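# Place tube rack in fume hood and close sash

## Task

Move the tube rack onto the fume hood's work surface so that the whole rack sits past the orange tape line, standing upright, with each tube seated all the way down in a hole; then lower the sash until it is fully closed. The task fails if the rack or any tube touches the floor, or if the robot topples or is left leaning. Anything that stays in place only because the robot is holding it does not count. At the end the robot must release everything and move away.

## Robot and tools

Robot: a Hello Robot Stretch 4, a single-arm mobile manipulator. It has an omni-wheel base, a lift on a vertical mast, one arm that telescopes forward, a three-joint wrist (yaw, pitch, roll) and a two-finger gripper. It stands about 1.6 m tall, and the base rim lies within 0.23 m of the base origin. It carries four cameras: head_camera, head_left_camera, head_right_camera and wrist_camera. A loose object may occasionally get nudged by something outside the robot.

Frames: the base frame sits on the floor under the base centre, with x forward, y left and z up. hand_pose is reported in this frame and marks a point between the open fingertips. With all wrist joints at 0 its axes line up with the base frame. The printed value may be slightly off. The odometry frame is the base frame as it was when the scene began. base_odometry comes from wheel turns only, so slipping shows up as travel. Heading runs from -3.142 to 3.142, positive to the left.

execute_actions: argument "actions" is a list holding exactly one action, or nothing (an empty list just reports state and images). Optional "cameras" is a list of camera names, or "all"; leaving it out or null gives every camera, and [] gives none. An action may contain "base", "joints" or both, plus optional "pace" and "contact_limits"; alternatively it contains only {"end_of_arm": "enable_torque"}. All motions in one action begin together and may end at different times.
- "base" takes one command only, each a relative offset from where the base last measured itself: {"translate_m": d} drives straight, metres, forward positive, -2 to 2; {"strafe_m": d} slides sideways without turning, metres, left positive, -2 to 2; {"rotate_rad": d} turns in place, radians, counter-clockwise seen from above positive, -3.2 to 3.2.
- "joints" is a single object keyed by joint name, each value an absolute target: lift_m 0 to 1.2 m; arm_m 0 to 0.55 m (extension); wrist_yaw_rad -1.134 to 4.276 (0 straight ahead, positive left, 3.14 folded back, above 3.4 the arm may block it); wrist_pitch_rad -1.117 to 4.259 (0 level, 1.57 pointing down); wrist_roll_rad -1.117 to 4.259 (0 puts the fingers level; positive turns clockwise viewed from behind the gripper); gripper_m -0.038 to 0.141 m, the fingertip gap, negative meaning the tips press together. Done tolerances: lift and arm ±0.004, yaw and roll ±0.02, pitch ±0.05, gripper ±0.004. Targets past a joint's range are clipped and the result reports it; other bad values or unknown keys reject the call with no motion.
- "pace": "slow", "default", "fast" or "max". Base speed is 0.1/0.3/0.4/0.6 m/s and turning 1/2/3/4 rad/s respectively; with the lift above 0.2 these are further reduced, down to 0.3 m/s and 1 rad/s at lift 1.2.
- "contact_limits": only {"arm_m": value}, 0 (gentlest) to 0.75 (firmest), default 0.5; the arm stops when it pushes harder than that.
One action runs at most 15 s. A joint or base omitted from an action may still be driving toward an older target without the status showing it. If a result reports a stop, the later motion calls in that same reply are skipped.

wait: {"seconds": 0 to 10}; commands nothing and returns state and images.
zoom_image: {"camera": name, "region": [x0, y0, x1, y1]} in pixels of that camera's latest full image, top-left origin, at most 504 by 504; gives a closer view.
finished_scene: {"scene": n}; ends the scene irreversibly after the last command has been held, and reports success. The goal must hold on its own by then.

Result lines: base_status and joint_status tell how each motion ended: "done" (for the base, the wheels turned the commanded amount even if slipping), "off_target" (stopped short, possibly still pushing), "contact_stop_at_<key>" (met resistance; that part goes slack, so a lift may sink under load or a base may drift), "limit_stop_at_<name>", "time_out", "torque_fault". "limit_stop_at_tilt" means a lean over 6 degrees; lift, arm and wheels go slack and ignore commands until it eases. "limit_stop_at_own_body" means a joint hit or nearly hit the robot itself; moving away still works, and it is likelier with the gripper tipped up (pitch below -0.2) and rolled (roll below -0.4 or above 4). on_its_own lists what this call did not command; its "held at" is a held target, not a position. Slack parts hold again once moved. A wrist or gripper motor that strains fully (gripper pressed on something by base or arm motion, or more than about 2 kg in a level gripper) shuts off with torque_fault and goes limp until {"end_of_arm": "enable_torque"} is sent.
lidar_m: 12 distances in metres from the base origin, 30-degree sectors starting straight ahead and going counter-clockwise (4th left, 7th behind, 10th right); "-" is nothing seen or closer than 0.25 m. It sees from about 0.15 m up to robot height, misses clear objects and thin legs. wrist_depth_mm: a 7 by 7 grid of median depths, 100 to 2000 mm, read from the top left; the robot's own body appears. turned_by_wheels vs turned_by_imu differing by over about 0.1 rad suggests a collision or slip. base_tilt is in degrees, forward and right positive, with a small fixed bias. motor_effort is percent of maximum, positive toward higher joint values, peak in brackets; wheels positive means turning right. A resting effort outside its normal band suggests pushing or carrying.

Gripping: command a gap smaller than the object; squeezing tighter draws it toward the wrist by up to a third of the shortfall. Neither the reading nor "done" proves a grasp; check gripper effort at targets of 0 or above. Fingertips stuck on a surface below can be freed by raising the lift. To unfold at the start, send lift_m 0.4 with wrist_yaw_rad 0.

Avoid: dropping or slamming things, hard hits and strong pushes; driving or turning with over 1 kg held and arm_m beyond 0.2, especially at fast paces; steady pushing or pulling with the gripper high or a high contact limit, which can tip the robot. Faster robot motion is better, but not at the cost of safety.

Each tool is called by a JSON object that holds its "name" and its "arguments", one argument or row to a line.

## Session

{"name": "execute_actions", "arguments": {
  "actions": []
}}

Scene clock: 0.00 s.
base_odometry: x=+0.000 y=+0.000 heading=+0.000 (m, m, rad; odometry frame)
turned_by_wheels: +0.000 (rad since the last result)
turned_by_imu: +0.000 (rad since the last result)
base_tilt: forward=+0.2 right=-0.3 (deg)
lidar_m: 1.52 1.49 2.54 1.17 1.17 1.29 1.37 1.33 1.49 2.23 2.29 1.92
base_status: not commanded
joint_positions: lift_m=+0.151 arm_m=+0.000 wrist_yaw_rad=+3.081 wrist_pitch_rad=+0.005 wrist_roll_rad=+0.018 gripper_m=+0.057
joint_status: not commanded
motor_effort: lift_m=+18 arm_m=+0 wrist_yaw_rad=+0 wrist_pitch_rad=-8 wrist_roll_rad=-1 gripper_m=-2 wheel_0=-1 wheel_1=-1 wheel_2=+0 (%)
hand_pose: x=-0.1118 y=+0.1047 z=+0.3275 quat_wxyz=(+0.030, -0.002, +0.009, +0.999) (m; base frame)
wrist_depth_mm: 140 143 1618 1756 - - 1708 / - 142 1618 1756 - 1537 1336 / 111 141 1618 1808 1983 - 1863 / 128 147 1618 1756 - - 1921 / 1255 1366 1576 1708 - - 1863 / 1281 1366 210 1576 1281 1661 1661 / 931 842 917 917 931 1060 1042
pictures: head_camera, head_left_camera, head_right_camera, wrist_camera
Images, in order (width x height): head_camera 420x560, head_left_camera 420x672, head_right_camera 420x672, wrist_camera 616x392.

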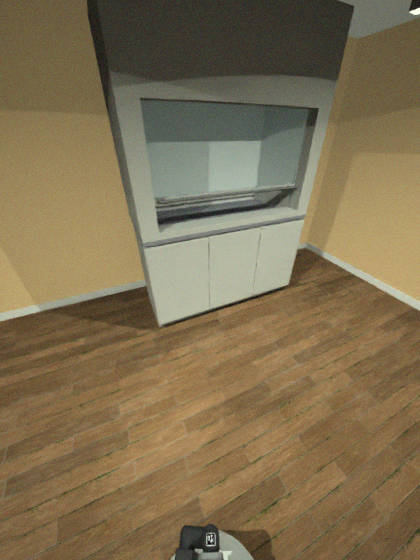

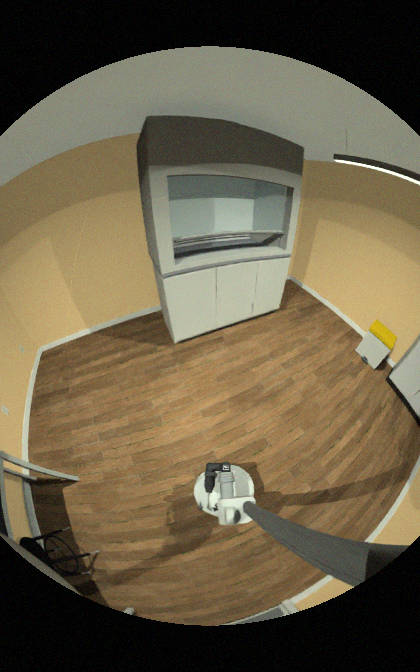

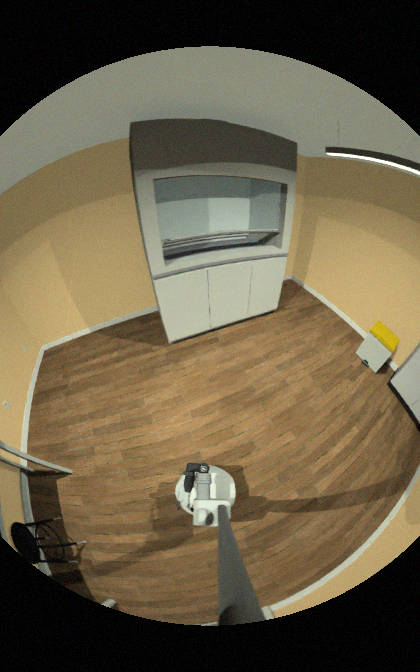

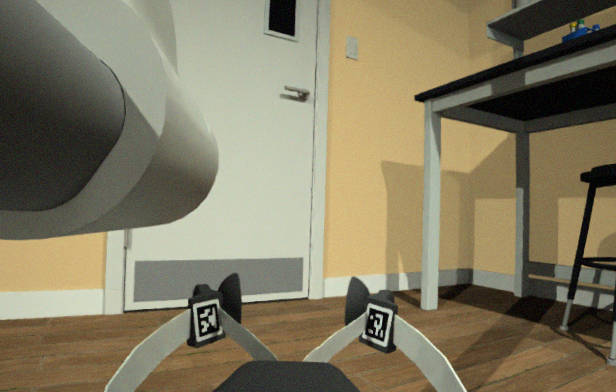

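{"name": "execute_actions", "arguments": {
  "actions": [
    {"base":{"rotate_rad":2.4},"joints":{"lift_m":0.6,"wrist_yaw_rad":0}}
  ]
}}

Scene clock: 2.97 s.
base_odometry: x=+0.000 y=+0.000 heading=+2.399 (m, m, rad; odometry frame)
turned_by_wheels: +2.399 (rad since the last result)
turned_by_imu: +2.421 (rad since the last result)
base_tilt: forward=+0.1 right=-0.4 (deg)
lidar_m: 1.19 1.43 1.33 1.39 1.83 2.31 2.81 1.61 1.51 2.37 1.23 1.14
base_status: done
joint_positions: lift_m=+0.600 arm_m=+0.000 wrist_yaw_rad=+0.000 wrist_pitch_rad=+0.005 wrist_roll_rad=+0.018 gripper_m=+0.057
joint_status: all done
motor_effort: lift_m=+22(22) arm_m=+0(0) wrist_yaw_rad=-1(2) wrist_pitch_rad=-9(8) wrist_roll_rad=+0(0) gripper_m=-3(3) wheel_0=-3(13) wheel_1=-3(11) wheel_2=-3(8) (%)
hand_pose: x=+0.4595 y=-0.0873 z=+0.7763 quat_wxyz=(+1.000, +0.009, +0.003, +0.000) (m; base frame)
wrist_depth_mm: 1366 1661 - 1983 1863 1661 1537 / 1397 1708 - 1921 1756 1499 1464 / 1336 1661 - 1921 1808 1661 1537 / 1336 1661 1229 1118 1025 931 831 / 1397 1576 - 1983 1756 1618 1499 / 1366 1618 210 1921 1138 1618 1464 / 1366 1430 1921 1708 1661 1576 1499
pictures: head_camera, head_left_camera, head_right_camera, wrist_camera
Images, in order (width x height): head_camera 420x560, head_left_camera 420x672, head_right_camera 420x672, wrist_camera 616x392.

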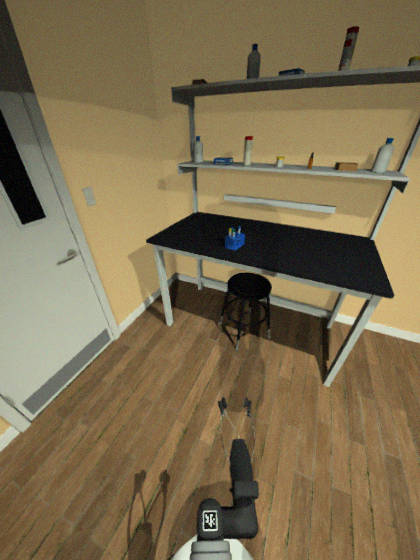

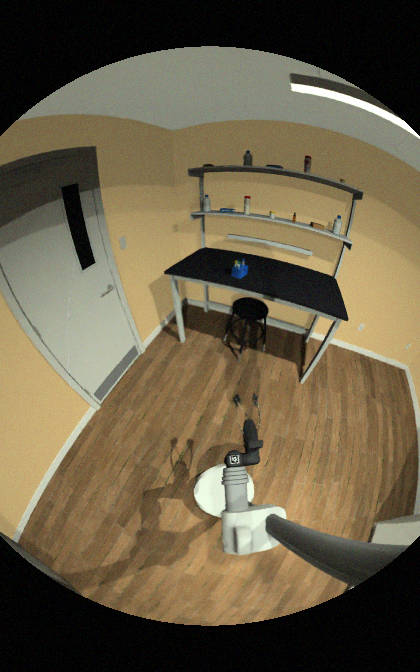

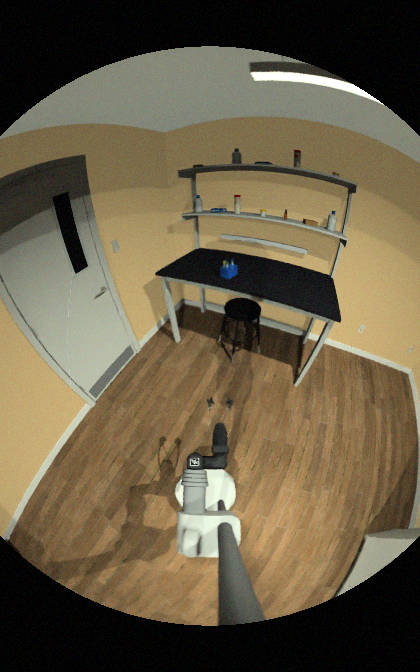

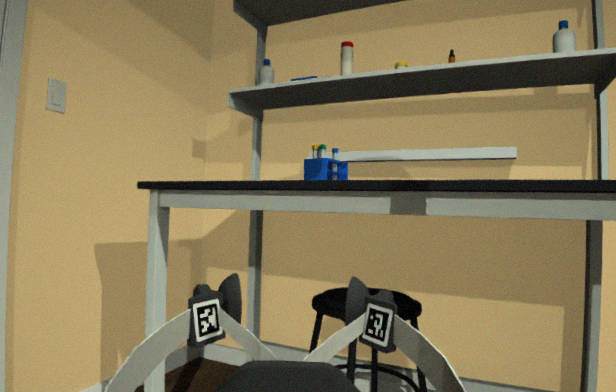

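{"name": "execute_actions", "arguments": {
  "actions": [
    {"base":{"rotate_rad":-2.02},"joints":{"lift_m":0.85}}
  ],
  "cameras": []
}}

{"name": "execute_actions", "arguments": {
  "actions": [
    {"base":{"strafe_m":-0.55}}
  ],
  "cameras": []
}}

{"name": "execute_actions", "arguments": {
  "actions": [
    {"base":{"translate_m":0.6}}
  ]
}}

Scene clock: 5.80 s.
base_odometry: x=+0.000 y=+0.000 heading=+0.380 (m, m, rad; odometry frame)
turned_by_wheels: -2.019 (rad since the last result)
turned_by_imu: -2.039 (rad since the last result)
base_tilt: forward=+0.1 right=-0.3 (deg)
lidar_m: 1.51 2.42 1.21 1.17 1.24 1.44 1.36 1.42 1.90 2.28 2.18 1.56
base_status: done
joint_positions: lift_m=+0.850 arm_m=+0.000 wrist_yaw_rad=+0.000 wrist_pitch_rad=+0.005 wrist_roll_rad=+0.018 gripper_m=+0.057
joint_status: all done
motor_effort: lift_m=+22(25) arm_m=+0(0) wrist_yaw_rad=+0(1) wrist_pitch_rad=-8(8) wrist_roll_rad=-1(0) gripper_m=-2(1) wheel_0=+3(11) wheel_1=+3(11) wheel_2=+3(7) (%)
hand_pose: x=+0.4594 y=-0.0874 z=+1.0263 quat_wxyz=(+1.000, +0.009, +0.003, +0.000) (m; base frame)
wrist_depth_mm: - - - 1537 1397 1366 1397 / - - - - - - - / - - - 1983 - - 1983 / - - - 1983 - - 1921 / - - - 1366 1366 1366 1397 / - - 210 1308 1366 1336 1397 / - - - 1281 1308 1336 1366
pictures: none
No camera images: the call's "cameras" was empty. Leave "cameras" out to get every camera's image.

Scene clock: 8.97 s.
base_odometry: x=+0.204 y=-0.511 heading=+0.380 (m, m, rad; odometry frame)
turned_by_wheels: +0.000 (rad since the last result)
turned_by_imu: +0.000 (rad since the last result)
base_tilt: forward=+0.2 right=-0.2 (deg)
lidar_m: 1.50 1.59 2.64 1.73 1.81 1.43 1.36 1.38 1.79 1.74 2.26 1.59
base_status: done
joint_positions: lift_m=+0.850 arm_m=+0.000 wrist_yaw_rad=+0.000 wrist_pitch_rad=+0.005 wrist_roll_rad=+0.018 gripper_m=+0.057
joint_status: not commanded
motor_effort: lift_m=+22(22) arm_m=+0(0) wrist_yaw_rad=+0(1) wrist_pitch_rad=-8(9) wrist_roll_rad=+0(0) gripper_m=-4(2) wheel_0=+2(12) wheel_1=-1(13) wheel_2=+0(3) (%)
hand_pose: x=+0.4594 y=-0.0874 z=+1.0263 quat_wxyz=(+1.000, +0.009, +0.003, +0.000) (m; base frame)
wrist_depth_mm: - - 1366 1397 1397 1430 1430 / - - - 1983 - 1756 1397 / - - - - - 1808 - / - - 1863 1983 - 1661 - / - - 1308 1308 1397 1397 - / - - 210 1308 1336 1397 1430 / - 1281 1281 1308 1336 1336 -
pictures: none
No camera images: the call's "cameras" was empty. Leave "cameras" out to get every camera's image.

Scene clock: 12.43 s.
base_odometry: x=+0.761 y=-0.288 heading=+0.380 (m, m, rad; odometry frame)
turned_by_wheels: +0.000 (rad since the last result)
turned_by_imu: -0.003 (rad since the last result)
base_tilt: forward=+0.2 right=-0.2 (deg)
lidar_m: 0.90 0.94 2.45 1.73 1.82 2.06 1.94 1.98 1.83 1.74 1.40 0.95
base_status: done
joint_positions: lift_m=+0.850 arm_m=+0.000 wrist_yaw_rad=+0.000 wrist_pitch_rad=+0.005 wrist_roll_rad=+0.018 gripper_m=+0.057
joint_status: not commanded
motor_effort: lift_m=+22(22) arm_m=+0(0) wrist_yaw_rad=+2(1) wrist_pitch_rad=-8(7) wrist_roll_rad=+0(1) gripper_m=-3(3) wheel_0=+3(9) wheel_1=+4(8) wheel_2=-2(13) (%)
hand_pose: x=+0.4594 y=-0.0874 z=+1.0263 quat_wxyz=(+1.000, +0.009, +0.003, +0.000) (m; base frame)
wrist_depth_mm: 715 866 1366 1430 1397 1499 1255 / 699 904 1366 1397 1430 1464 1205 / 691 831 1397 1397 1397 1430 1229 / 691 931 1336 1397 1430 1430 1118 / 683 809 1336 1397 1397 1430 1098 / 676 699 210 723 732 741 759 / 676 683 691 707 732 741 732
pictures: head_camera, head_left_camera, head_right_camera, wrist_camera
Images, in order (width x height): head_camera 420x560, head_left_camera 420x672, head_right_camera 420x672, wrist_camera 616x392.

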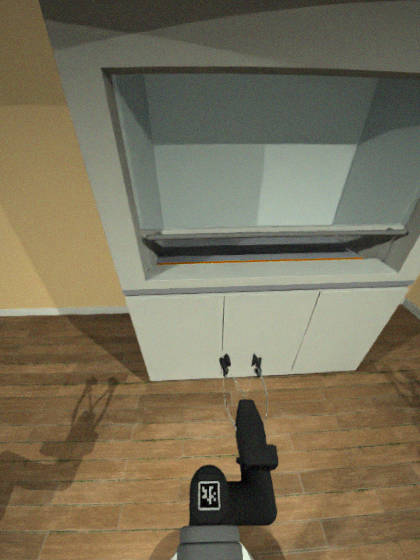

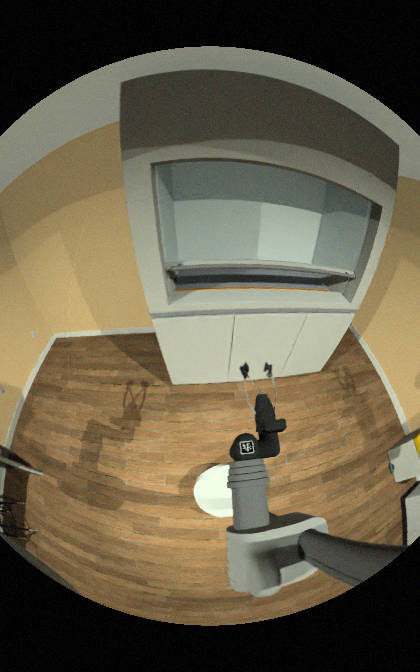

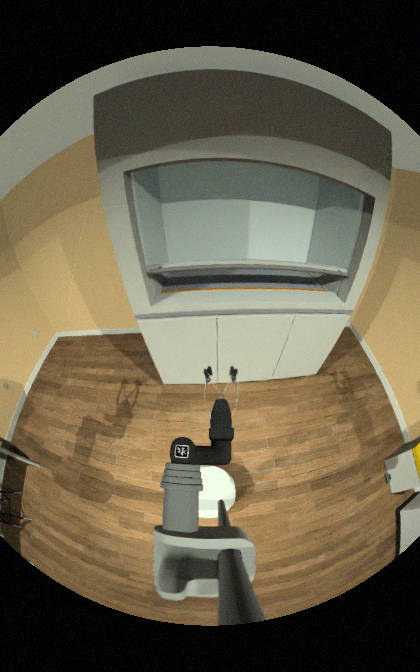

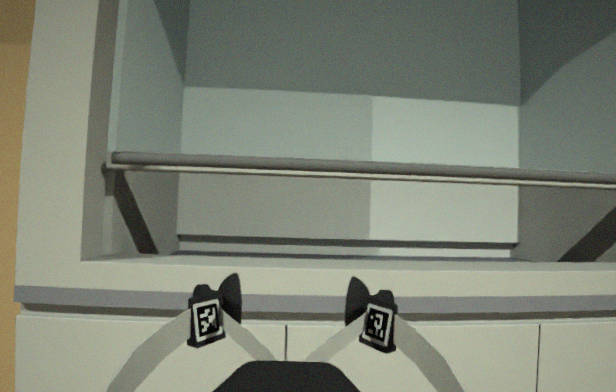

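{"name": "execute_actions", "arguments": {
  "actions": [
    {"joints":{"arm_m":0.3,"lift_m":0.87,"gripper_m":0.02}}
  ],
  "cameras": ["wrist_camera","head_camera"]
}}

Scene clock: 14.67 s.
base_odometry: x=+0.761 y=-0.288 heading=+0.380 (m, m, rad; odometry frame)
turned_by_wheels: +0.000 (rad since the last result)
turned_by_imu: -0.001 (rad since the last result)
base_tilt: forward=+0.2 right=-0.2 (deg)
lidar_m: 0.90 0.94 2.48 1.74 1.82 2.06 1.93 2.02 1.82 1.72 1.35 0.97
base_status: not commanded
joint_positions: lift_m=+0.870 arm_m=+0.299 wrist_yaw_rad=+0.000 wrist_pitch_rad=+0.005 wrist_roll_rad=+0.018 gripper_m=+0.020
joint_status: all done
motor_effort: lift_m=+22(27) arm_m=+7(9) wrist_yaw_rad=+1(1) wrist_pitch_rad=-7(8) wrist_roll_rad=+0(0) gripper_m=-5(7) wheel_0=+3(3) wheel_1=+4(4) wheel_2=-2(2) (%)
hand_pose: x=+0.7581 y=-0.0874 z=+1.0463 quat_wxyz=(+1.000, +0.009, +0.003, +0.000) (m; base frame)
wrist_depth_mm: 580 891 1078 1098 1118 1138 1160 / 597 931 1078 1118 1098 1138 1138 / 517 500 504 517 1098 1118 1118 / 597 946 1078 1098 1098 1098 1118 / 597 946 1060 1078 1118 1118 1118 / 436 455 210 219 508 512 512 / 394 394 407 187 181 427 433
pictures: head_camera, wrist_camera
Images, in order (width x height): head_camera 420x560, wrist_camera 616x392.

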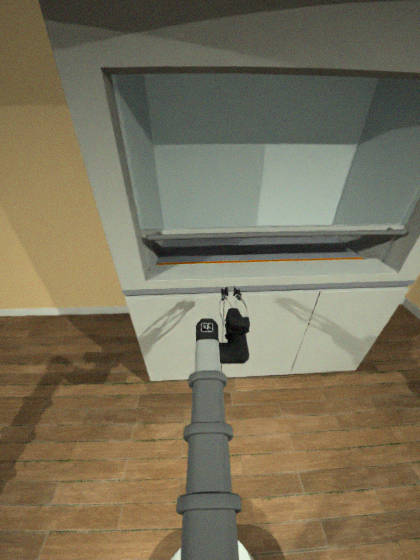

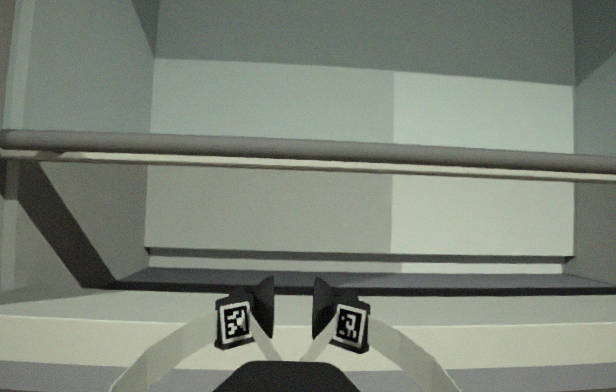

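{"name": "execute_actions", "arguments": {
  "actions": [
    {"base":{"translate_m":0.3},"joints":{"lift_m":0.9}}
  ],
  "cameras": ["wrist_camera"]
}}

{"name": "execute_actions", "arguments": {
  "actions": [
    {"joints":{"lift_m":1.2},"pace":"slow"}
  ],
  "cameras": ["wrist_camera","head_camera"]
}}

Scene clock: 17.37 s.
base_odometry: x=+1.039 y=-0.177 heading=+0.381 (m, m, rad; odometry frame)
turned_by_wheels: +0.000 (rad since the last result)
turned_by_imu: -0.002 (rad since the last result)
base_tilt: forward=+0.2 right=-0.3 (deg)
lidar_m: 0.61 0.61 2.04 1.83 1.82 2.35 2.27 2.35 1.77 1.77 0.93 0.66
base_status: done
joint_positions: lift_m=+0.900 arm_m=+0.299 wrist_yaw_rad=+0.000 wrist_pitch_rad=+0.005 wrist_roll_rad=+0.018 gripper_m=+0.020
joint_status: all done
motor_effort: lift_m=+22(27) arm_m=+7(7) wrist_yaw_rad=+1(1) wrist_pitch_rad=-8(8) wrist_roll_rad=+0(0) gripper_m=-4(6) wheel_0=+4(9) wheel_1=+3(8) wheel_2=-3(12) (%)
hand_pose: x=+0.7582 y=-0.0874 z=+1.0764 quat_wxyz=(+1.000, +0.009, +0.003, +0.000) (m; base frame)
wrist_depth_mm: 597 768 768 778 788 798 831 / 150 151 154 159 788 809 831 / 197 200 204 206 168 167 167 / 603 750 768 778 788 788 820 / 615 741 759 768 768 798 809 / 591 750 209 219 820 854 854 / 484 442 459 187 180 535 554
pictures: wrist_camera
Images, in order (width x height): wrist_camera 616x392.

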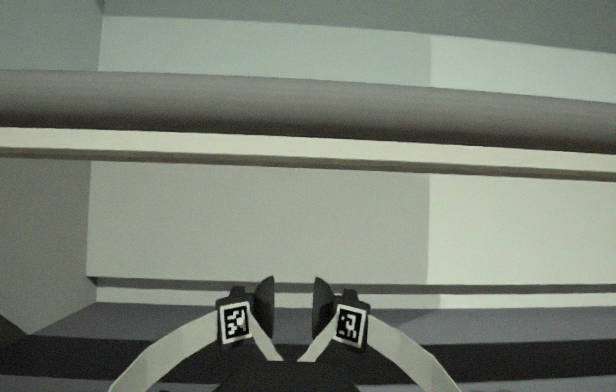

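Scene clock: 28.40 s.
torque_fault: wrist_pitch_rad switched itself off since the last result.
base_odometry: x=+1.039 y=-0.177 heading=+0.381 (m, m, rad; odometry frame)
turned_by_wheels: +0.000 (rad since the last result)
turned_by_imu: -0.003 (rad since the last result)
base_tilt: forward=+0.2 right=-0.3 (deg)
lidar_m: 0.60 0.63 2.06 1.82 1.81 2.35 2.27 2.34 1.80 1.80 0.93 0.61
base_status: not commanded
joint_positions: lift_m=+1.200 arm_m=+0.299 wrist_yaw_rad=+0.000 wrist_pitch_rad=+1.295 wrist_roll_rad=+0.018 gripper_m=+0.020
joint_status: all done
on_its_own: wrist_pitch_rad is off since a torque_fault, until you send "end_of_arm": "enable_torque" (its first target +0.003 is given up)
motor_effort: lift_m=+22(31) arm_m=+6(7) wrist_yaw_rad=-1(4) wrist_pitch_rad=-1(100) wrist_roll_rad=+0(1) gripper_m=-6(8) wheel_0=+3(4) wheel_1=+3(4) wheel_2=-2(2) (%)
hand_pose: x=+0.5484 y=-0.0874 z=+1.1003 quat_wxyz=(+0.797, +0.007, +0.603, -0.005) (m; base frame)
wrist_depth_mm: 496 492 496 500 504 508 512 / 410 410 415 415 424 427 433 / 389 392 394 397 399 404 404 / 373 375 379 377 384 389 397 / 585 591 597 615 627 654 691 / 1281 1255 210 220 1281 1336 1281 / 1205 1229 1205 187 181 1255 1281
pictures: head_camera, wrist_camera
Images, in order (width x height): head_camera 420x560, wrist_camera 616x392.

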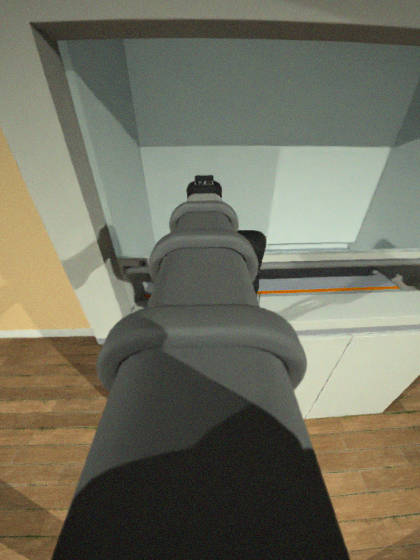

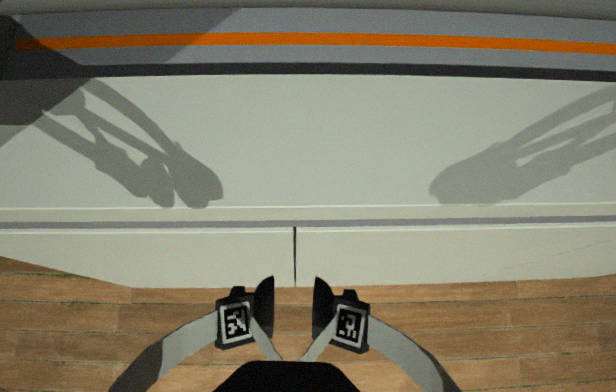

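{"name": "execute_actions", "arguments": {
  "actions": [
    {"end_of_arm":"enable_torque"}
  ],
  "cameras": []
}}

{"name": "execute_actions", "arguments": {
  "actions": [
    {"base":{"translate_m":-0.45},"joints":{"arm_m":0,"wrist_pitch_rad":0,"lift_m":0.9,"gripper_m":0.12}}
  ],
  "cameras": []
}}

{"name": "execute_actions", "arguments": {
  "actions": [
    {"base":{"rotate_rad":1.57}}
  ]
}}

Scene clock: 29.17 s.
base_odometry: x=+1.039 y=-0.177 heading=+0.381 (m, m, rad; odometry frame)
turned_by_wheels: +0.000 (rad since the last result)
turned_by_imu: +0.000 (rad since the last result)
base_tilt: forward=+0.1 right=-0.3 (deg)
lidar_m: 0.58 0.62 2.03 1.83 1.81 2.36 2.26 2.35 1.81 1.80 0.87 0.65
base_status: not commanded
joint_positions: lift_m=+1.200 arm_m=+0.299 wrist_yaw_rad=+0.000 wrist_pitch_rad=+1.304 wrist_roll_rad=+0.018 gripper_m=+0.020
joint_status: not commanded
end_of_arm: enable_torque: each motor that was off is on again
on_its_own: wrist_pitch_rad is held at +1.304, not at its first target +0.003, since a torque_fault
motor_effort: lift_m=+23(22) arm_m=+6(6) wrist_yaw_rad=-1(0) wrist_pitch_rad=-2(2) wrist_roll_rad=+1(1) gripper_m=-4(5) wheel_0=+4(3) wheel_1=+3(4) wheel_2=-2(2) (%)
hand_pose: x=+0.5460 y=-0.0874 z=+1.0996 quat_wxyz=(+0.795, +0.007, +0.607, -0.005) (m; base frame)
wrist_depth_mm: 484 492 492 504 500 504 512 / 407 407 410 415 418 421 430 / 384 389 392 397 397 399 404 / 373 377 382 384 389 392 392 / 621 621 634 647 668 691 732 / 1255 1281 210 220 1308 1336 1308 / 1182 1229 1182 187 181 1255 1255
pictures: none
No camera images: the call's "cameras" was empty. Leave "cameras" out to get every camera's image.

Scene clock: 32.17 s.
base_odometry: x=+0.622 y=-0.344 heading=+0.380 (m, m, rad; odometry frame)
turned_by_wheels: +0.000 (rad since the last result)
turned_by_imu: +0.001 (rad since the last result)
base_tilt: forward=+0.2 right=-0.2 (deg)
lidar_m: 1.06 1.08 2.65 1.72 1.80 1.91 1.80 1.84 1.87 1.69 2.26 1.10
base_status: done
joint_positions: lift_m=+0.900 arm_m=+0.001 wrist_yaw_rad=+0.000 wrist_pitch_rad=+0.003 wrist_roll_rad=+0.018 gripper_m=+0.120
joint_status: all done
motor_effort: lift_m=+14(20) arm_m=-7(7) wrist_yaw_rad=+1(1) wrist_pitch_rad=-9(12) wrist_roll_rad=+1(0) gripper_m=+0(4) wheel_0=-3(11) wheel_1=-5(8) wheel_2=+2(13) (%)
hand_pose: x=+0.4606 y=-0.0874 z=+1.0778 quat_wxyz=(+1.000, +0.009, +0.001, +0.000) (m; base frame)
wrist_depth_mm: 1708 854 1537 1537 1576 1618 1255 / 1661 878 1537 1537 1576 1576 1255 / 1661 917 1576 1576 1576 1618 1229 / 1661 891 1499 1537 1576 1618 1205 / 1661 878 1499 1537 1618 1618 1229 / 1618 214 854 866 221 904 904 / 1576 820 842 161 866 878 917
pictures: none
No camera images: the call's "cameras" was empty. Leave "cameras" out to get every camera's image.

Scene clock: 34.27 s.
base_odometry: x=+0.622 y=-0.343 heading=+1.949 (m, m, rad; odometry frame)
turned_by_wheels: +1.569 (rad since the last result)
turned_by_imu: +1.583 (rad since the last result)
base_tilt: forward=+0.2 right=-0.3 (deg)
lidar_m: 1.71 1.78 1.88 1.81 1.86 1.89 1.74 2.25 1.12 1.04 1.11 2.62
base_status: done
joint_positions: lift_m=+0.900 arm_m=+0.001 wrist_yaw_rad=+0.000 wrist_pitch_rad=+0.003 wrist_roll_rad=+0.018 gripper_m=+0.120
joint_status: not commanded
motor_effort: lift_m=+14(15) arm_m=-7(7) wrist_yaw_rad=+1(0) wrist_pitch_rad=-9(9) wrist_roll_rad=+0(0) gripper_m=+0(1) wheel_0=-5(6) wheel_1=-5(11) wheel_2=-2(11) (%)
hand_pose: x=+0.4607 y=-0.0874 z=+1.0778 quat_wxyz=(+1.000, +0.009, +0.001, +0.000) (m; base frame)
wrist_depth_mm: - - - - - - - / - - - - - - - / - - - - - - - / - - - - - - - / 1618 1863 1983 - - - - / - 215 - - 222 - - / - - - 162 - - -
pictures: head_camera, head_left_camera, head_right_camera, wrist_camera
Images, in order (width x height): head_camera 420x560, head_left_camera 420x672, head_right_camera 420x672, wrist_camera 616x392.

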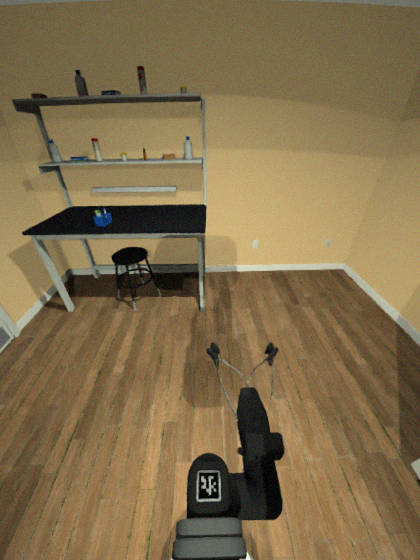

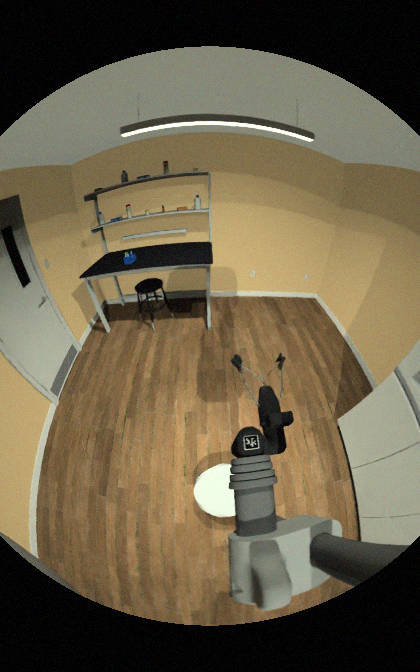

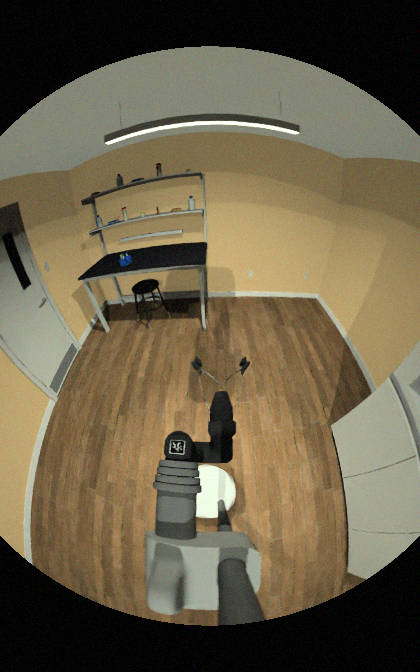

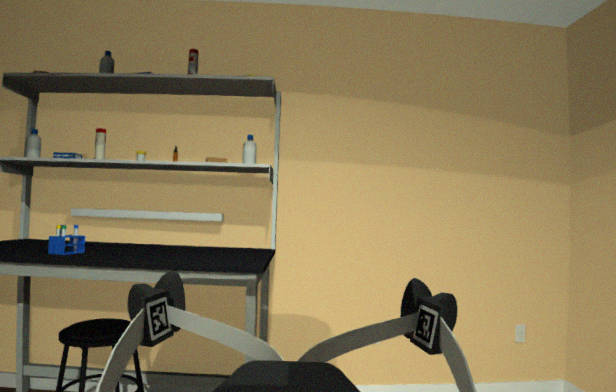

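{"name": "execute_actions", "arguments": {
  "actions": [
    {"base":{"strafe_m":1.2}}
  ],
  "cameras": []
}}

{"name": "execute_actions", "arguments": {
  "actions": [
    {"base":{"translate_m":0.75}}
  ],
  "cameras": ["wrist_camera","head_camera"]
}}

Scene clock: 39.97 s.
base_odometry: x=-0.493 y=-0.787 heading=+1.949 (m, m, rad; odometry frame)
turned_by_wheels: +0.000 (rad since the last result)
turned_by_imu: -0.004 (rad since the last result)
base_tilt: forward=+0.2 right=-0.2 (deg)
lidar_m: 1.71 0.86 0.62 0.58 0.61 0.84 1.75 1.84 2.34 2.26 3.21 1.77
base_status: done
joint_positions: lift_m=+0.900 arm_m=+0.001 wrist_yaw_rad=+0.000 wrist_pitch_rad=+0.003 wrist_roll_rad=+0.018 gripper_m=+0.120
joint_status: not commanded
motor_effort: lift_m=+15(15) arm_m=-7(7) wrist_yaw_rad=+1(1) wrist_pitch_rad=-9(9) wrist_roll_rad=+0(1) gripper_m=-1(1) wheel_0=-2(12) wheel_1=+3(11) wheel_2=+0(2) (%)
hand_pose: x=+0.4607 y=-0.0874 z=+1.0777 quat_wxyz=(+1.000, +0.009, +0.001, +0.000) (m; base frame)
wrist_depth_mm: 1098 1708 - - - - - / 1098 1756 - - - - - / 1118 1808 - - - - - / 1118 1808 - - - - - / 1098 1808 - - - - - / 1160 214 - - 221 - - / 1160 1499 - 161 - - -
pictures: none
No camera images: the call's "cameras" was empty. Leave "cameras" out to get every camera's image.

Scene clock: 43.93 s.
base_odometry: x=-0.771 y=-0.090 heading=+1.950 (m, m, rad; odometry frame)
turned_by_wheels: +0.000 (rad since the last result)
turned_by_imu: -0.004 (rad since the last result)
base_tilt: forward=+0.2 right=-0.3 (deg)
lidar_m: 0.97 0.83 0.61 0.57 0.64 0.90 2.36 2.62 2.38 2.28 1.41 0.98
base_status: done
joint_positions: lift_m=+0.900 arm_m=+0.001 wrist_yaw_rad=+0.000 wrist_pitch_rad=+0.003 wrist_roll_rad=+0.018 gripper_m=+0.120
joint_status: not commanded
motor_effort: lift_m=+15(15) arm_m=-7(7) wrist_yaw_rad=+1(3) wrist_pitch_rad=-9(9) wrist_roll_rad=+0(0) gripper_m=+1(1) wheel_0=+2(8) wheel_1=+5(9) wheel_2=-3(11) (%)
hand_pose: x=+0.4606 y=-0.0874 z=+1.0777 quat_wxyz=(+1.000, +0.009, +0.001, +0.000) (m; base frame)
wrist_depth_mm: 1138 1576 1397 1430 1464 1430 1397 / 1160 1576 1618 1576 1708 1708 1708 / 1160 1537 1464 1537 1576 1661 1430 / 1160 1537 1576 1661 1661 1661 1708 / 1160 1537 1537 1618 1576 1618 1618 / 1160 213 854 891 220 917 904 / 1205 1464 798 161 1576 809 1138
pictures: head_camera, wrist_camera
Images, in order (width x height): head_camera 420x560, wrist_camera 616x392.

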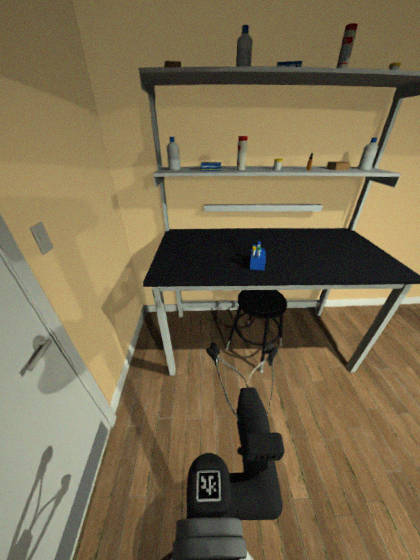

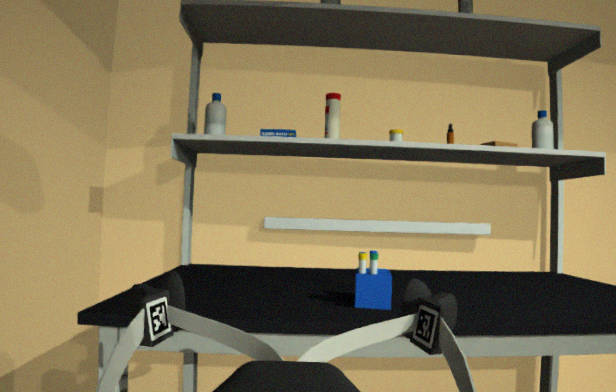

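{"name": "execute_actions", "arguments": {
  "actions": [
    {"base":{"strafe_m":-0.18},"joints":{"arm_m":0.3,"lift_m":0.86}}
  ],
  "cameras": ["wrist_camera","head_camera"]
}}

Scene clock: 46.37 s.
base_odometry: x=-0.604 y=-0.024 heading=+1.950 (m, m, rad; odometry frame)
turned_by_wheels: +0.000 (rad since the last result)
turned_by_imu: +0.000 (rad since the last result)
base_tilt: forward=+0.2 right=-0.2 (deg)
lidar_m: 0.96 1.02 0.82 0.74 0.81 1.13 2.51 2.60 2.15 2.11 1.40 1.02
base_status: done
joint_positions: lift_m=+0.860 arm_m=+0.299 wrist_yaw_rad=+0.000 wrist_pitch_rad=+0.002 wrist_roll_rad=+0.018 gripper_m=+0.120
joint_status: all done
motor_effort: lift_m=+15(18) arm_m=+7(6) wrist_yaw_rad=+0(1) wrist_pitch_rad=-8(9) wrist_roll_rad=+1(1) gripper_m=+0(1) wheel_0=+2(12) wheel_1=-2(10) wheel_2=+0(2) (%)
hand_pose: x=+0.7581 y=-0.0874 z=+1.0379 quat_wxyz=(+1.000, +0.009, +0.001, +0.000) (m; base frame)
wrist_depth_mm: 1281 1255 1281 1308 1336 1366 1366 / 1229 1060 1281 1336 1308 1336 1281 / 1255 1255 1281 1281 1308 1281 1229 / 1281 1255 1255 1281 1281 1308 1336 / 1229 1229 1229 1255 1281 1308 1336 / 634 215 676 585 221 715 741 / 462 455 462 162 466 466 484
pictures: head_camera, wrist_camera
Images, in order (width x height): head_camera 420x560, wrist_camera 616x392.

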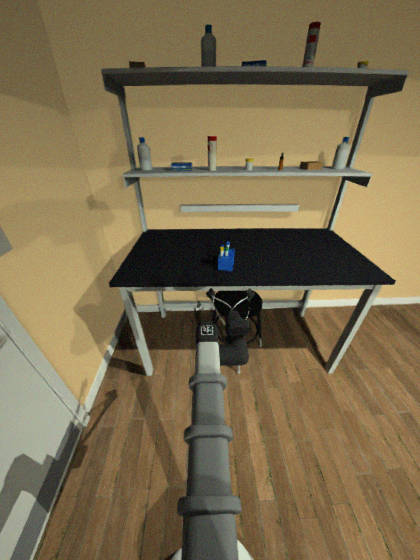

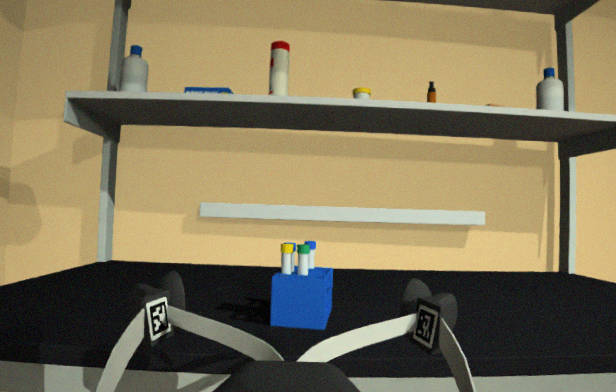

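{"name": "execute_actions", "arguments": {
  "actions": [
    {"base":{"translate_m":0.12},"joints":{"lift_m":0.76,"gripper_m":0.141}}
  ],
  "cameras": ["wrist_camera"]
}}

Scene clock: 48.33 s.
base_odometry: x=-0.648 y=+0.088 heading=+1.950 (m, m, rad; odometry frame)
turned_by_wheels: +0.000 (rad since the last result)
turned_by_imu: -0.001 (rad since the last result)
base_tilt: forward=+0.2 right=-0.2 (deg)
lidar_m: 0.82 0.90 0.83 0.77 0.80 1.15 2.64 2.71 2.13 2.13 1.25 0.88
base_status: done
joint_positions: lift_m=+0.760 arm_m=+0.299 wrist_yaw_rad=+0.000 wrist_pitch_rad=+0.002 wrist_roll_rad=+0.018 gripper_m=+0.141
joint_status: all done
motor_effort: lift_m=+14(16) arm_m=+7(7) wrist_yaw_rad=+1(1) wrist_pitch_rad=-8(7) wrist_roll_rad=+1(0) gripper_m=+1(0) wheel_0=+4(5) wheel_1=+3(7) wheel_2=-3(11) (%)
hand_pose: x=+0.7582 y=-0.0874 z=+0.9379 quat_wxyz=(+1.000, +0.009, +0.001, +0.000) (m; base frame)
wrist_depth_mm: 1118 917 1160 917 1205 1229 1229 / 1118 1138 1138 1078 1078 1025 1008 / 1138 1118 1160 1182 1138 1205 1229 / 1098 1138 1138 580 1160 1182 1229 / 569 627 691 462 778 842 866 / 340 208 342 345 345 349 359 / 676 375 379 154 384 389 389
pictures: wrist_camera
Images, in order (width x height): wrist_camera 616x392.

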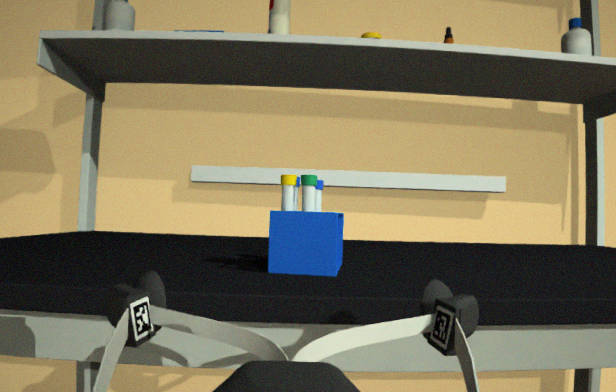

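{"name": "execute_actions", "arguments": {
  "actions": [
    {"joints":{"lift_m":0.98,"arm_m":0.4,"wrist_pitch_rad":0.7,"gripper_m":0.0}}
  ],
  "cameras": ["wrist_camera","head_camera"]
}}

{"name": "zoom_image", "arguments": {
  "camera": "head_camera",
  "region": [170,200,290,300]
}}

Scene clock: 50.97 s.
base_odometry: x=-0.648 y=+0.088 heading=+1.950 (m, m, rad; odometry frame)
turned_by_wheels: +0.000 (rad since the last result)
turned_by_imu: -0.001 (rad since the last result)
base_tilt: forward=+0.1 right=-0.3 (deg)
lidar_m: 0.85 0.88 0.81 0.78 0.80 1.15 2.64 2.71 2.15 2.13 1.23 0.89
base_status: not commanded
joint_positions: lift_m=+0.980 arm_m=+0.399 wrist_yaw_rad=+0.000 wrist_pitch_rad=+0.701 wrist_roll_rad=+0.018 gripper_m=+0.000
joint_status: all done
motor_effort: lift_m=+22(21) arm_m=+7(4) wrist_yaw_rad=+1(2) wrist_pitch_rad=-6(5) wrist_roll_rad=+1(1) gripper_m=-6(5) wheel_0=+5(4) wheel_1=+3(3) wheel_2=-3(3) (%)
hand_pose: x=+0.7900 y=-0.0874 z=+0.9717 quat_wxyz=(+0.939, +0.008, +0.344, -0.003) (m; base frame)
wrist_depth_mm: 878 866 931 946 931 946 960 / 615 627 634 445 668 683 715 / 469 480 484 392 500 517 521 / 382 387 392 399 407 410 421 / 332 338 340 338 340 342 347 / 1336 1308 1336 204 707 1430 1366 / 1205 1160 183 180 177 1229 1255
pictures: head_camera, wrist_camera
Images, in order (width x height): head_camera 420x560, wrist_camera 616x392.

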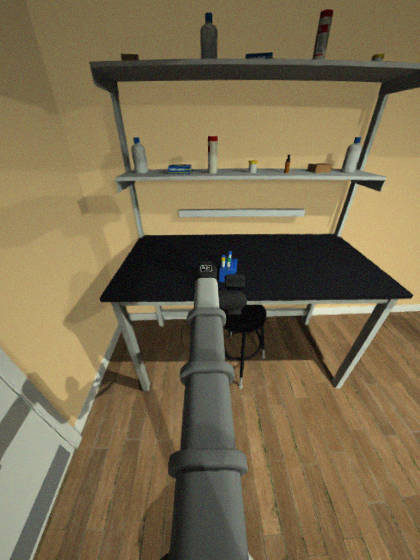

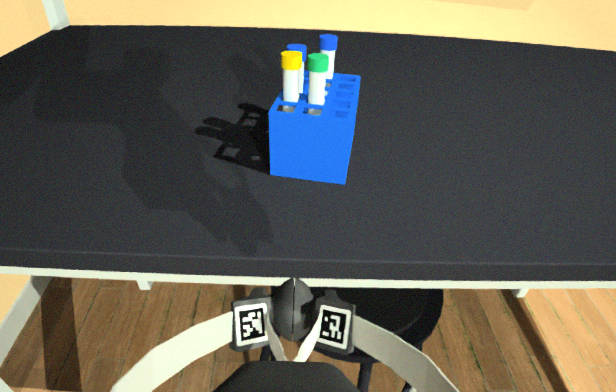

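Region (170, 200, 290, 300) of head_camera's 420x560 image, scaled by 4.200, with more detail than that image has.

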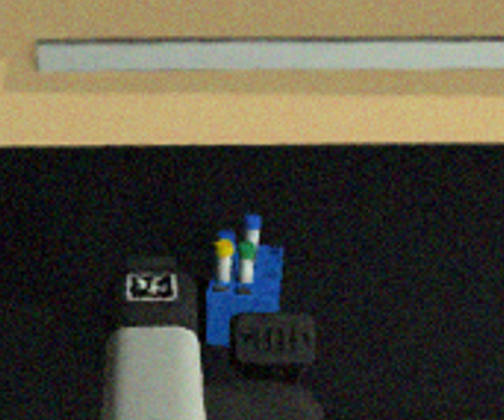

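{"name": "execute_actions", "arguments": {
  "actions": [
    {"joints":{"lift_m":1.2,"wrist_pitch_rad":1.0,"arm_m":0.3}}
  ],
  "cameras": []
}}

{"name": "execute_actions", "arguments": {
  "actions": [
    {"base":{"translate_m":0.25},"joints":{"arm_m":0.4}}
  ],
  "cameras": ["wrist_camera","head_camera"]
}}

Scene clock: 53.40 s.
base_odometry: x=-0.648 y=+0.088 heading=+1.950 (m, m, rad; odometry frame)
turned_by_wheels: +0.000 (rad since the last result)
turned_by_imu: -0.001 (rad since the last result)
base_tilt: forward=+0.2 right=-0.3 (deg)
lidar_m: 0.81 0.90 0.83 0.76 0.79 1.15 2.63 2.72 2.18 2.13 1.22 0.88
base_status: not commanded
joint_positions: lift_m=+1.200 arm_m=+0.301 wrist_yaw_rad=+0.000 wrist_pitch_rad=+1.001 wrist_roll_rad=+0.018 gripper_m=+0.000
joint_status: all done
motor_effort: lift_m=+22(18) arm_m=-7(6) wrist_yaw_rad=+0(0) wrist_pitch_rad=-5(5) wrist_roll_rad=+1(0) gripper_m=-6(5) wheel_0=+4(4) wheel_1=+3(3) wheel_2=-3(3) (%)
hand_pose: x=+0.6278 y=-0.0874 z=+1.1350 quat_wxyz=(+0.877, +0.008, +0.480, -0.004) (m; base frame)
wrist_depth_mm: 759 768 778 778 809 798 820 / 668 668 676 585 699 691 723 / 585 591 597 597 615 621 634 / 732 1618 1576 569 574 580 580 / 960 1499 1537 1499 1537 1576 1576 / 1308 1336 1336 204 1397 1397 1308 / 1229 1229 183 180 176 1336 1336
pictures: none
No camera images: the call's "cameras" was empty. Leave "cameras" out to get every camera's image.

Scene clock: 55.67 s.
base_odometry: x=-0.741 y=+0.320 heading=+1.951 (m, m, rad; odometry frame)
turned_by_wheels: +0.000 (rad since the last result)
turned_by_imu: -0.001 (rad since the last result)
base_tilt: forward=+0.1 right=-0.3 (deg)
lidar_m: 0.57 0.62 0.79 0.76 0.82 1.14 2.92 2.97 2.18 2.68 0.86 0.61
base_status: done
joint_positions: lift_m=+1.200 arm_m=+0.399 wrist_yaw_rad=+0.000 wrist_pitch_rad=+1.001 wrist_roll_rad=+0.018 gripper_m=+0.000
joint_status: all done
motor_effort: lift_m=+22(22) arm_m=+7(6) wrist_yaw_rad=+2(3) wrist_pitch_rad=-5(5) wrist_roll_rad=+1(0) gripper_m=-7(6) wheel_0=+2(15) wheel_1=+4(7) wheel_2=-1(12) (%)
hand_pose: x=+0.7253 y=-0.0874 z=+1.1350 quat_wxyz=(+0.877, +0.008, +0.480, -0.004) (m; base frame)
wrist_depth_mm: 750 759 768 788 778 820 820 / 661 676 683 683 691 699 715 / 585 597 591 603 609 621 634 / 525 525 535 544 549 549 564 / 473 480 488 410 496 500 500 / 433 436 436 204 449 455 459 / 402 399 183 180 176 415 421
pictures: head_camera, wrist_camera
Images, in order (width x height): head_camera 420x560, wrist_camera 616x392.

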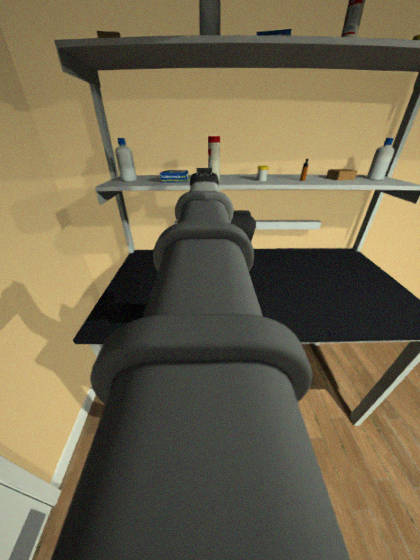

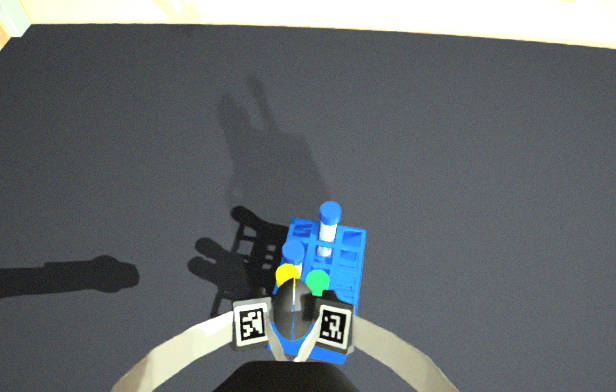

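{"name": "execute_actions", "arguments": {
  "actions": [
    {"base":{"strafe_m":-0.04},"joints":{"arm_m":0.5}}
  ],
  "cameras": ["wrist_camera"]
}}

Scene clock: 57.30 s.
base_odometry: x=-0.703 y=+0.334 heading=+1.950 (m, m, rad; odometry frame)
turned_by_wheels: +0.000 (rad since the last result)
turned_by_imu: -0.001 (rad since the last result)
base_tilt: forward=+0.2 right=-0.3 (deg)
lidar_m: 0.58 0.63 0.84 0.80 0.85 1.23 2.92 2.95 2.16 2.65 0.84 0.62
base_status: done
joint_positions: lift_m=+1.200 arm_m=+0.499 wrist_yaw_rad=+0.000 wrist_pitch_rad=+1.001 wrist_roll_rad=+0.018 gripper_m=+0.000
joint_status: all done
motor_effort: lift_m=+22(22) arm_m=+7(10) wrist_yaw_rad=+1(1) wrist_pitch_rad=-5(4) wrist_roll_rad=+0(0) gripper_m=-6(7) wheel_0=+1(14) wheel_1=-4(10) wheel_2=+0(3) (%)
hand_pose: x=+0.8252 y=-0.0874 z=+1.1350 quat_wxyz=(+0.877, +0.008, +0.480, -0.004) (m; base frame)
wrist_depth_mm: 715 723 715 732 723 741 732 / 661 668 676 676 691 699 715 / 585 585 591 603 609 615 621 / 517 530 535 535 539 544 564 / 477 480 484 488 496 500 500 / 436 433 433 204 449 452 455 / 399 399 183 180 176 415 421
pictures: wrist_camera
Images, in order (width x height): wrist_camera 616x392.

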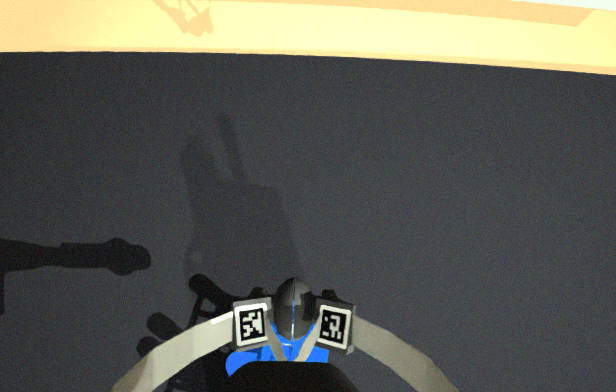

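{"name": "execute_actions", "arguments": {
  "actions": [
    {"joints":{"lift_m":1.14},"pace":"slow"}
  ],
  "cameras": ["wrist_camera","head_left_camera"]
}}

Scene clock: 58.83 s.
base_odometry: x=-0.703 y=+0.334 heading=+1.950 (m, m, rad; odometry frame)
turned_by_wheels: +0.000 (rad since the last result)
turned_by_imu: +0.000 (rad since the last result)
base_tilt: forward=+0.3 right=-0.3 (deg)
lidar_m: 0.59 0.62 0.84 0.77 0.86 1.24 2.93 2.97 2.14 2.66 0.87 0.64
base_status: not commanded
joint_positions: lift_m=+1.140 arm_m=+0.499 wrist_yaw_rad=+0.000 wrist_pitch_rad=+1.001 wrist_roll_rad=+0.018 gripper_m=+0.000
joint_status: all done
motor_effort: lift_m=+14(21) arm_m=+7(7) wrist_yaw_rad=+2(1) wrist_pitch_rad=-5(6) wrist_roll_rad=+0(0) gripper_m=-7(6) wheel_0=+2(1) wheel_1=-4(4) wheel_2=+0(0) (%)
hand_pose: x=+0.8252 y=-0.0874 z=+1.0756 quat_wxyz=(+0.877, +0.008, +0.480, -0.004) (m; base frame)
wrist_depth_mm: 640 668 676 683 691 707 715 / 574 574 585 591 603 609 615 / 504 504 517 521 525 539 544 / 452 455 466 469 473 477 484 / 413 415 421 421 427 430 433 / 377 377 370 204 389 394 394 / 345 345 183 180 177 359 364
pictures: head_left_camera, wrist_camera
Images, in order (width x height): head_left_camera 420x672, wrist_camera 616x392.

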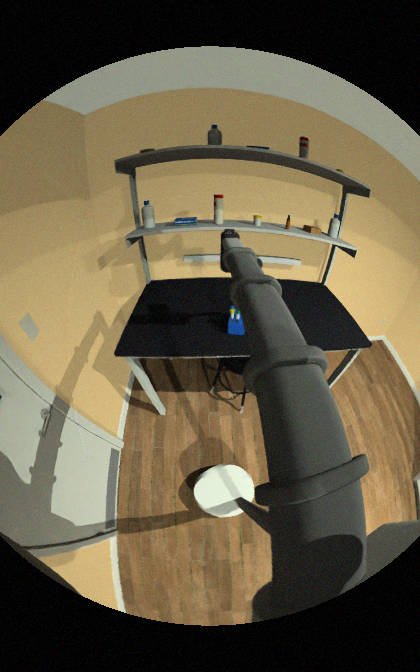

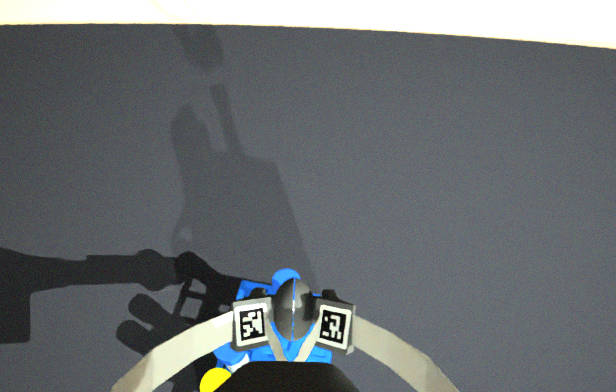

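{"name": "execute_actions", "arguments": {
  "actions": [
    {"joints":{"arm_m":0.52}}
  ],
  "cameras": []
}}

{"name": "execute_actions", "arguments": {
  "actions": [
    {"joints":{"lift_m":1.105},"pace":"slow"}
  ],
  "cameras": ["wrist_camera","head_left_camera"]
}}

Scene clock: 59.83 s.
base_odometry: x=-0.703 y=+0.334 heading=+1.950 (m, m, rad; odometry frame)
turned_by_wheels: +0.000 (rad since the last result)
turned_by_imu: +0.000 (rad since the last result)
base_tilt: forward=+0.3 right=-0.3 (deg)
lidar_m: 0.56 0.63 0.82 0.78 0.88 1.20 2.91 2.96 2.16 2.66 0.84 0.61
base_status: not commanded
joint_positions: lift_m=+1.140 arm_m=+0.519 wrist_yaw_rad=+0.000 wrist_pitch_rad=+1.001 wrist_roll_rad=+0.018 gripper_m=+0.000
joint_status: all done
motor_effort: lift_m=+14(14) arm_m=+7(10) wrist_yaw_rad=+1(0) wrist_pitch_rad=-5(5) wrist_roll_rad=+1(0) gripper_m=-5(6) wheel_0=+1(2) wheel_1=-4(4) wheel_2=+0(0) (%)
hand_pose: x=+0.8452 y=-0.0874 z=+1.0756 quat_wxyz=(+0.877, +0.008, +0.480, -0.004) (m; base frame)
wrist_depth_mm: 654 661 661 668 676 691 699 / 569 580 585 580 597 609 621 / 504 517 517 521 525 535 539 / 449 455 459 469 477 477 484 / 407 413 418 424 424 430 433 / 375 379 377 204 389 392 394 / 345 345 183 180 176 362 364
pictures: none
No camera images: the call's "cameras" was empty. Leave "cameras" out to get every camera's image.

Scene clock: 60.97 s.
base_odometry: x=-0.703 y=+0.334 heading=+1.950 (m, m, rad; odometry frame)
turned_by_wheels: +0.000 (rad since the last result)
turned_by_imu: +0.000 (rad since the last result)
base_tilt: forward=+0.1 right=-0.3 (deg)
lidar_m: 0.58 0.65 0.83 0.79 0.85 1.22 2.91 2.96 2.16 2.65 0.87 0.64
base_status: not commanded
joint_positions: lift_m=+1.106 arm_m=+0.519 wrist_yaw_rad=-0.001 wrist_pitch_rad=+0.993 wrist_roll_rad=+0.018 gripper_m=+0.000
joint_status: all done
motor_effort: lift_m=+7(14) arm_m=+7(7) wrist_yaw_rad=+4(3) wrist_pitch_rad=+18(18) wrist_roll_rad=+1(0) gripper_m=-5(6) wheel_0=+2(1) wheel_1=-4(4) wheel_2=+0(0) (%)
hand_pose: x=+0.8471 y=-0.0875 z=+1.0424 quat_wxyz=(+0.879, +0.008, +0.476, -0.005) (m; base frame)
wrist_depth_mm: 621 621 634 647 661 676 691 / 535 544 549 559 564 580 591 / 469 480 488 492 496 500 512 / 424 427 433 439 442 449 449 / 379 387 389 392 399 399 407 / 347 351 347 205 364 366 366 / 320 315 206 180 180 336 338
pictures: head_left_camera, wrist_camera
Images, in order (width x height): head_left_camera 420x672, wrist_camera 616x392.

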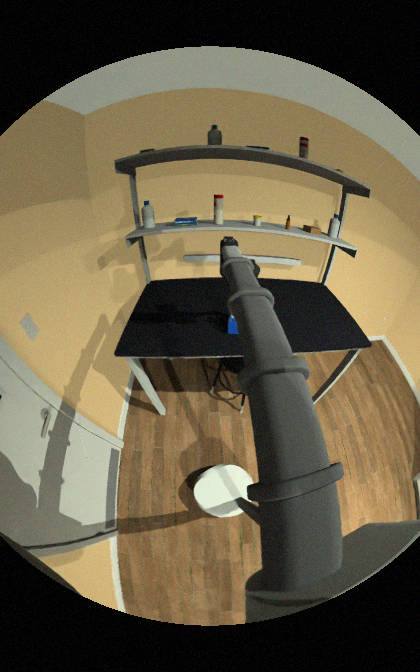

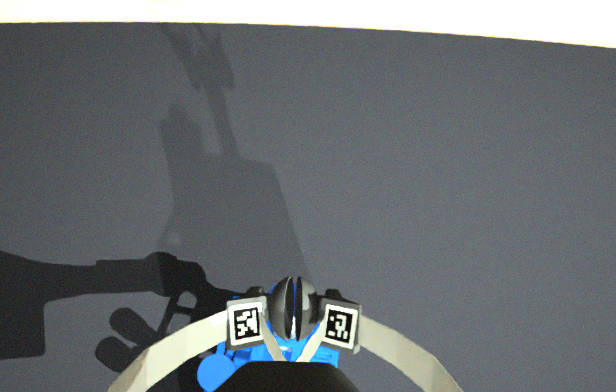

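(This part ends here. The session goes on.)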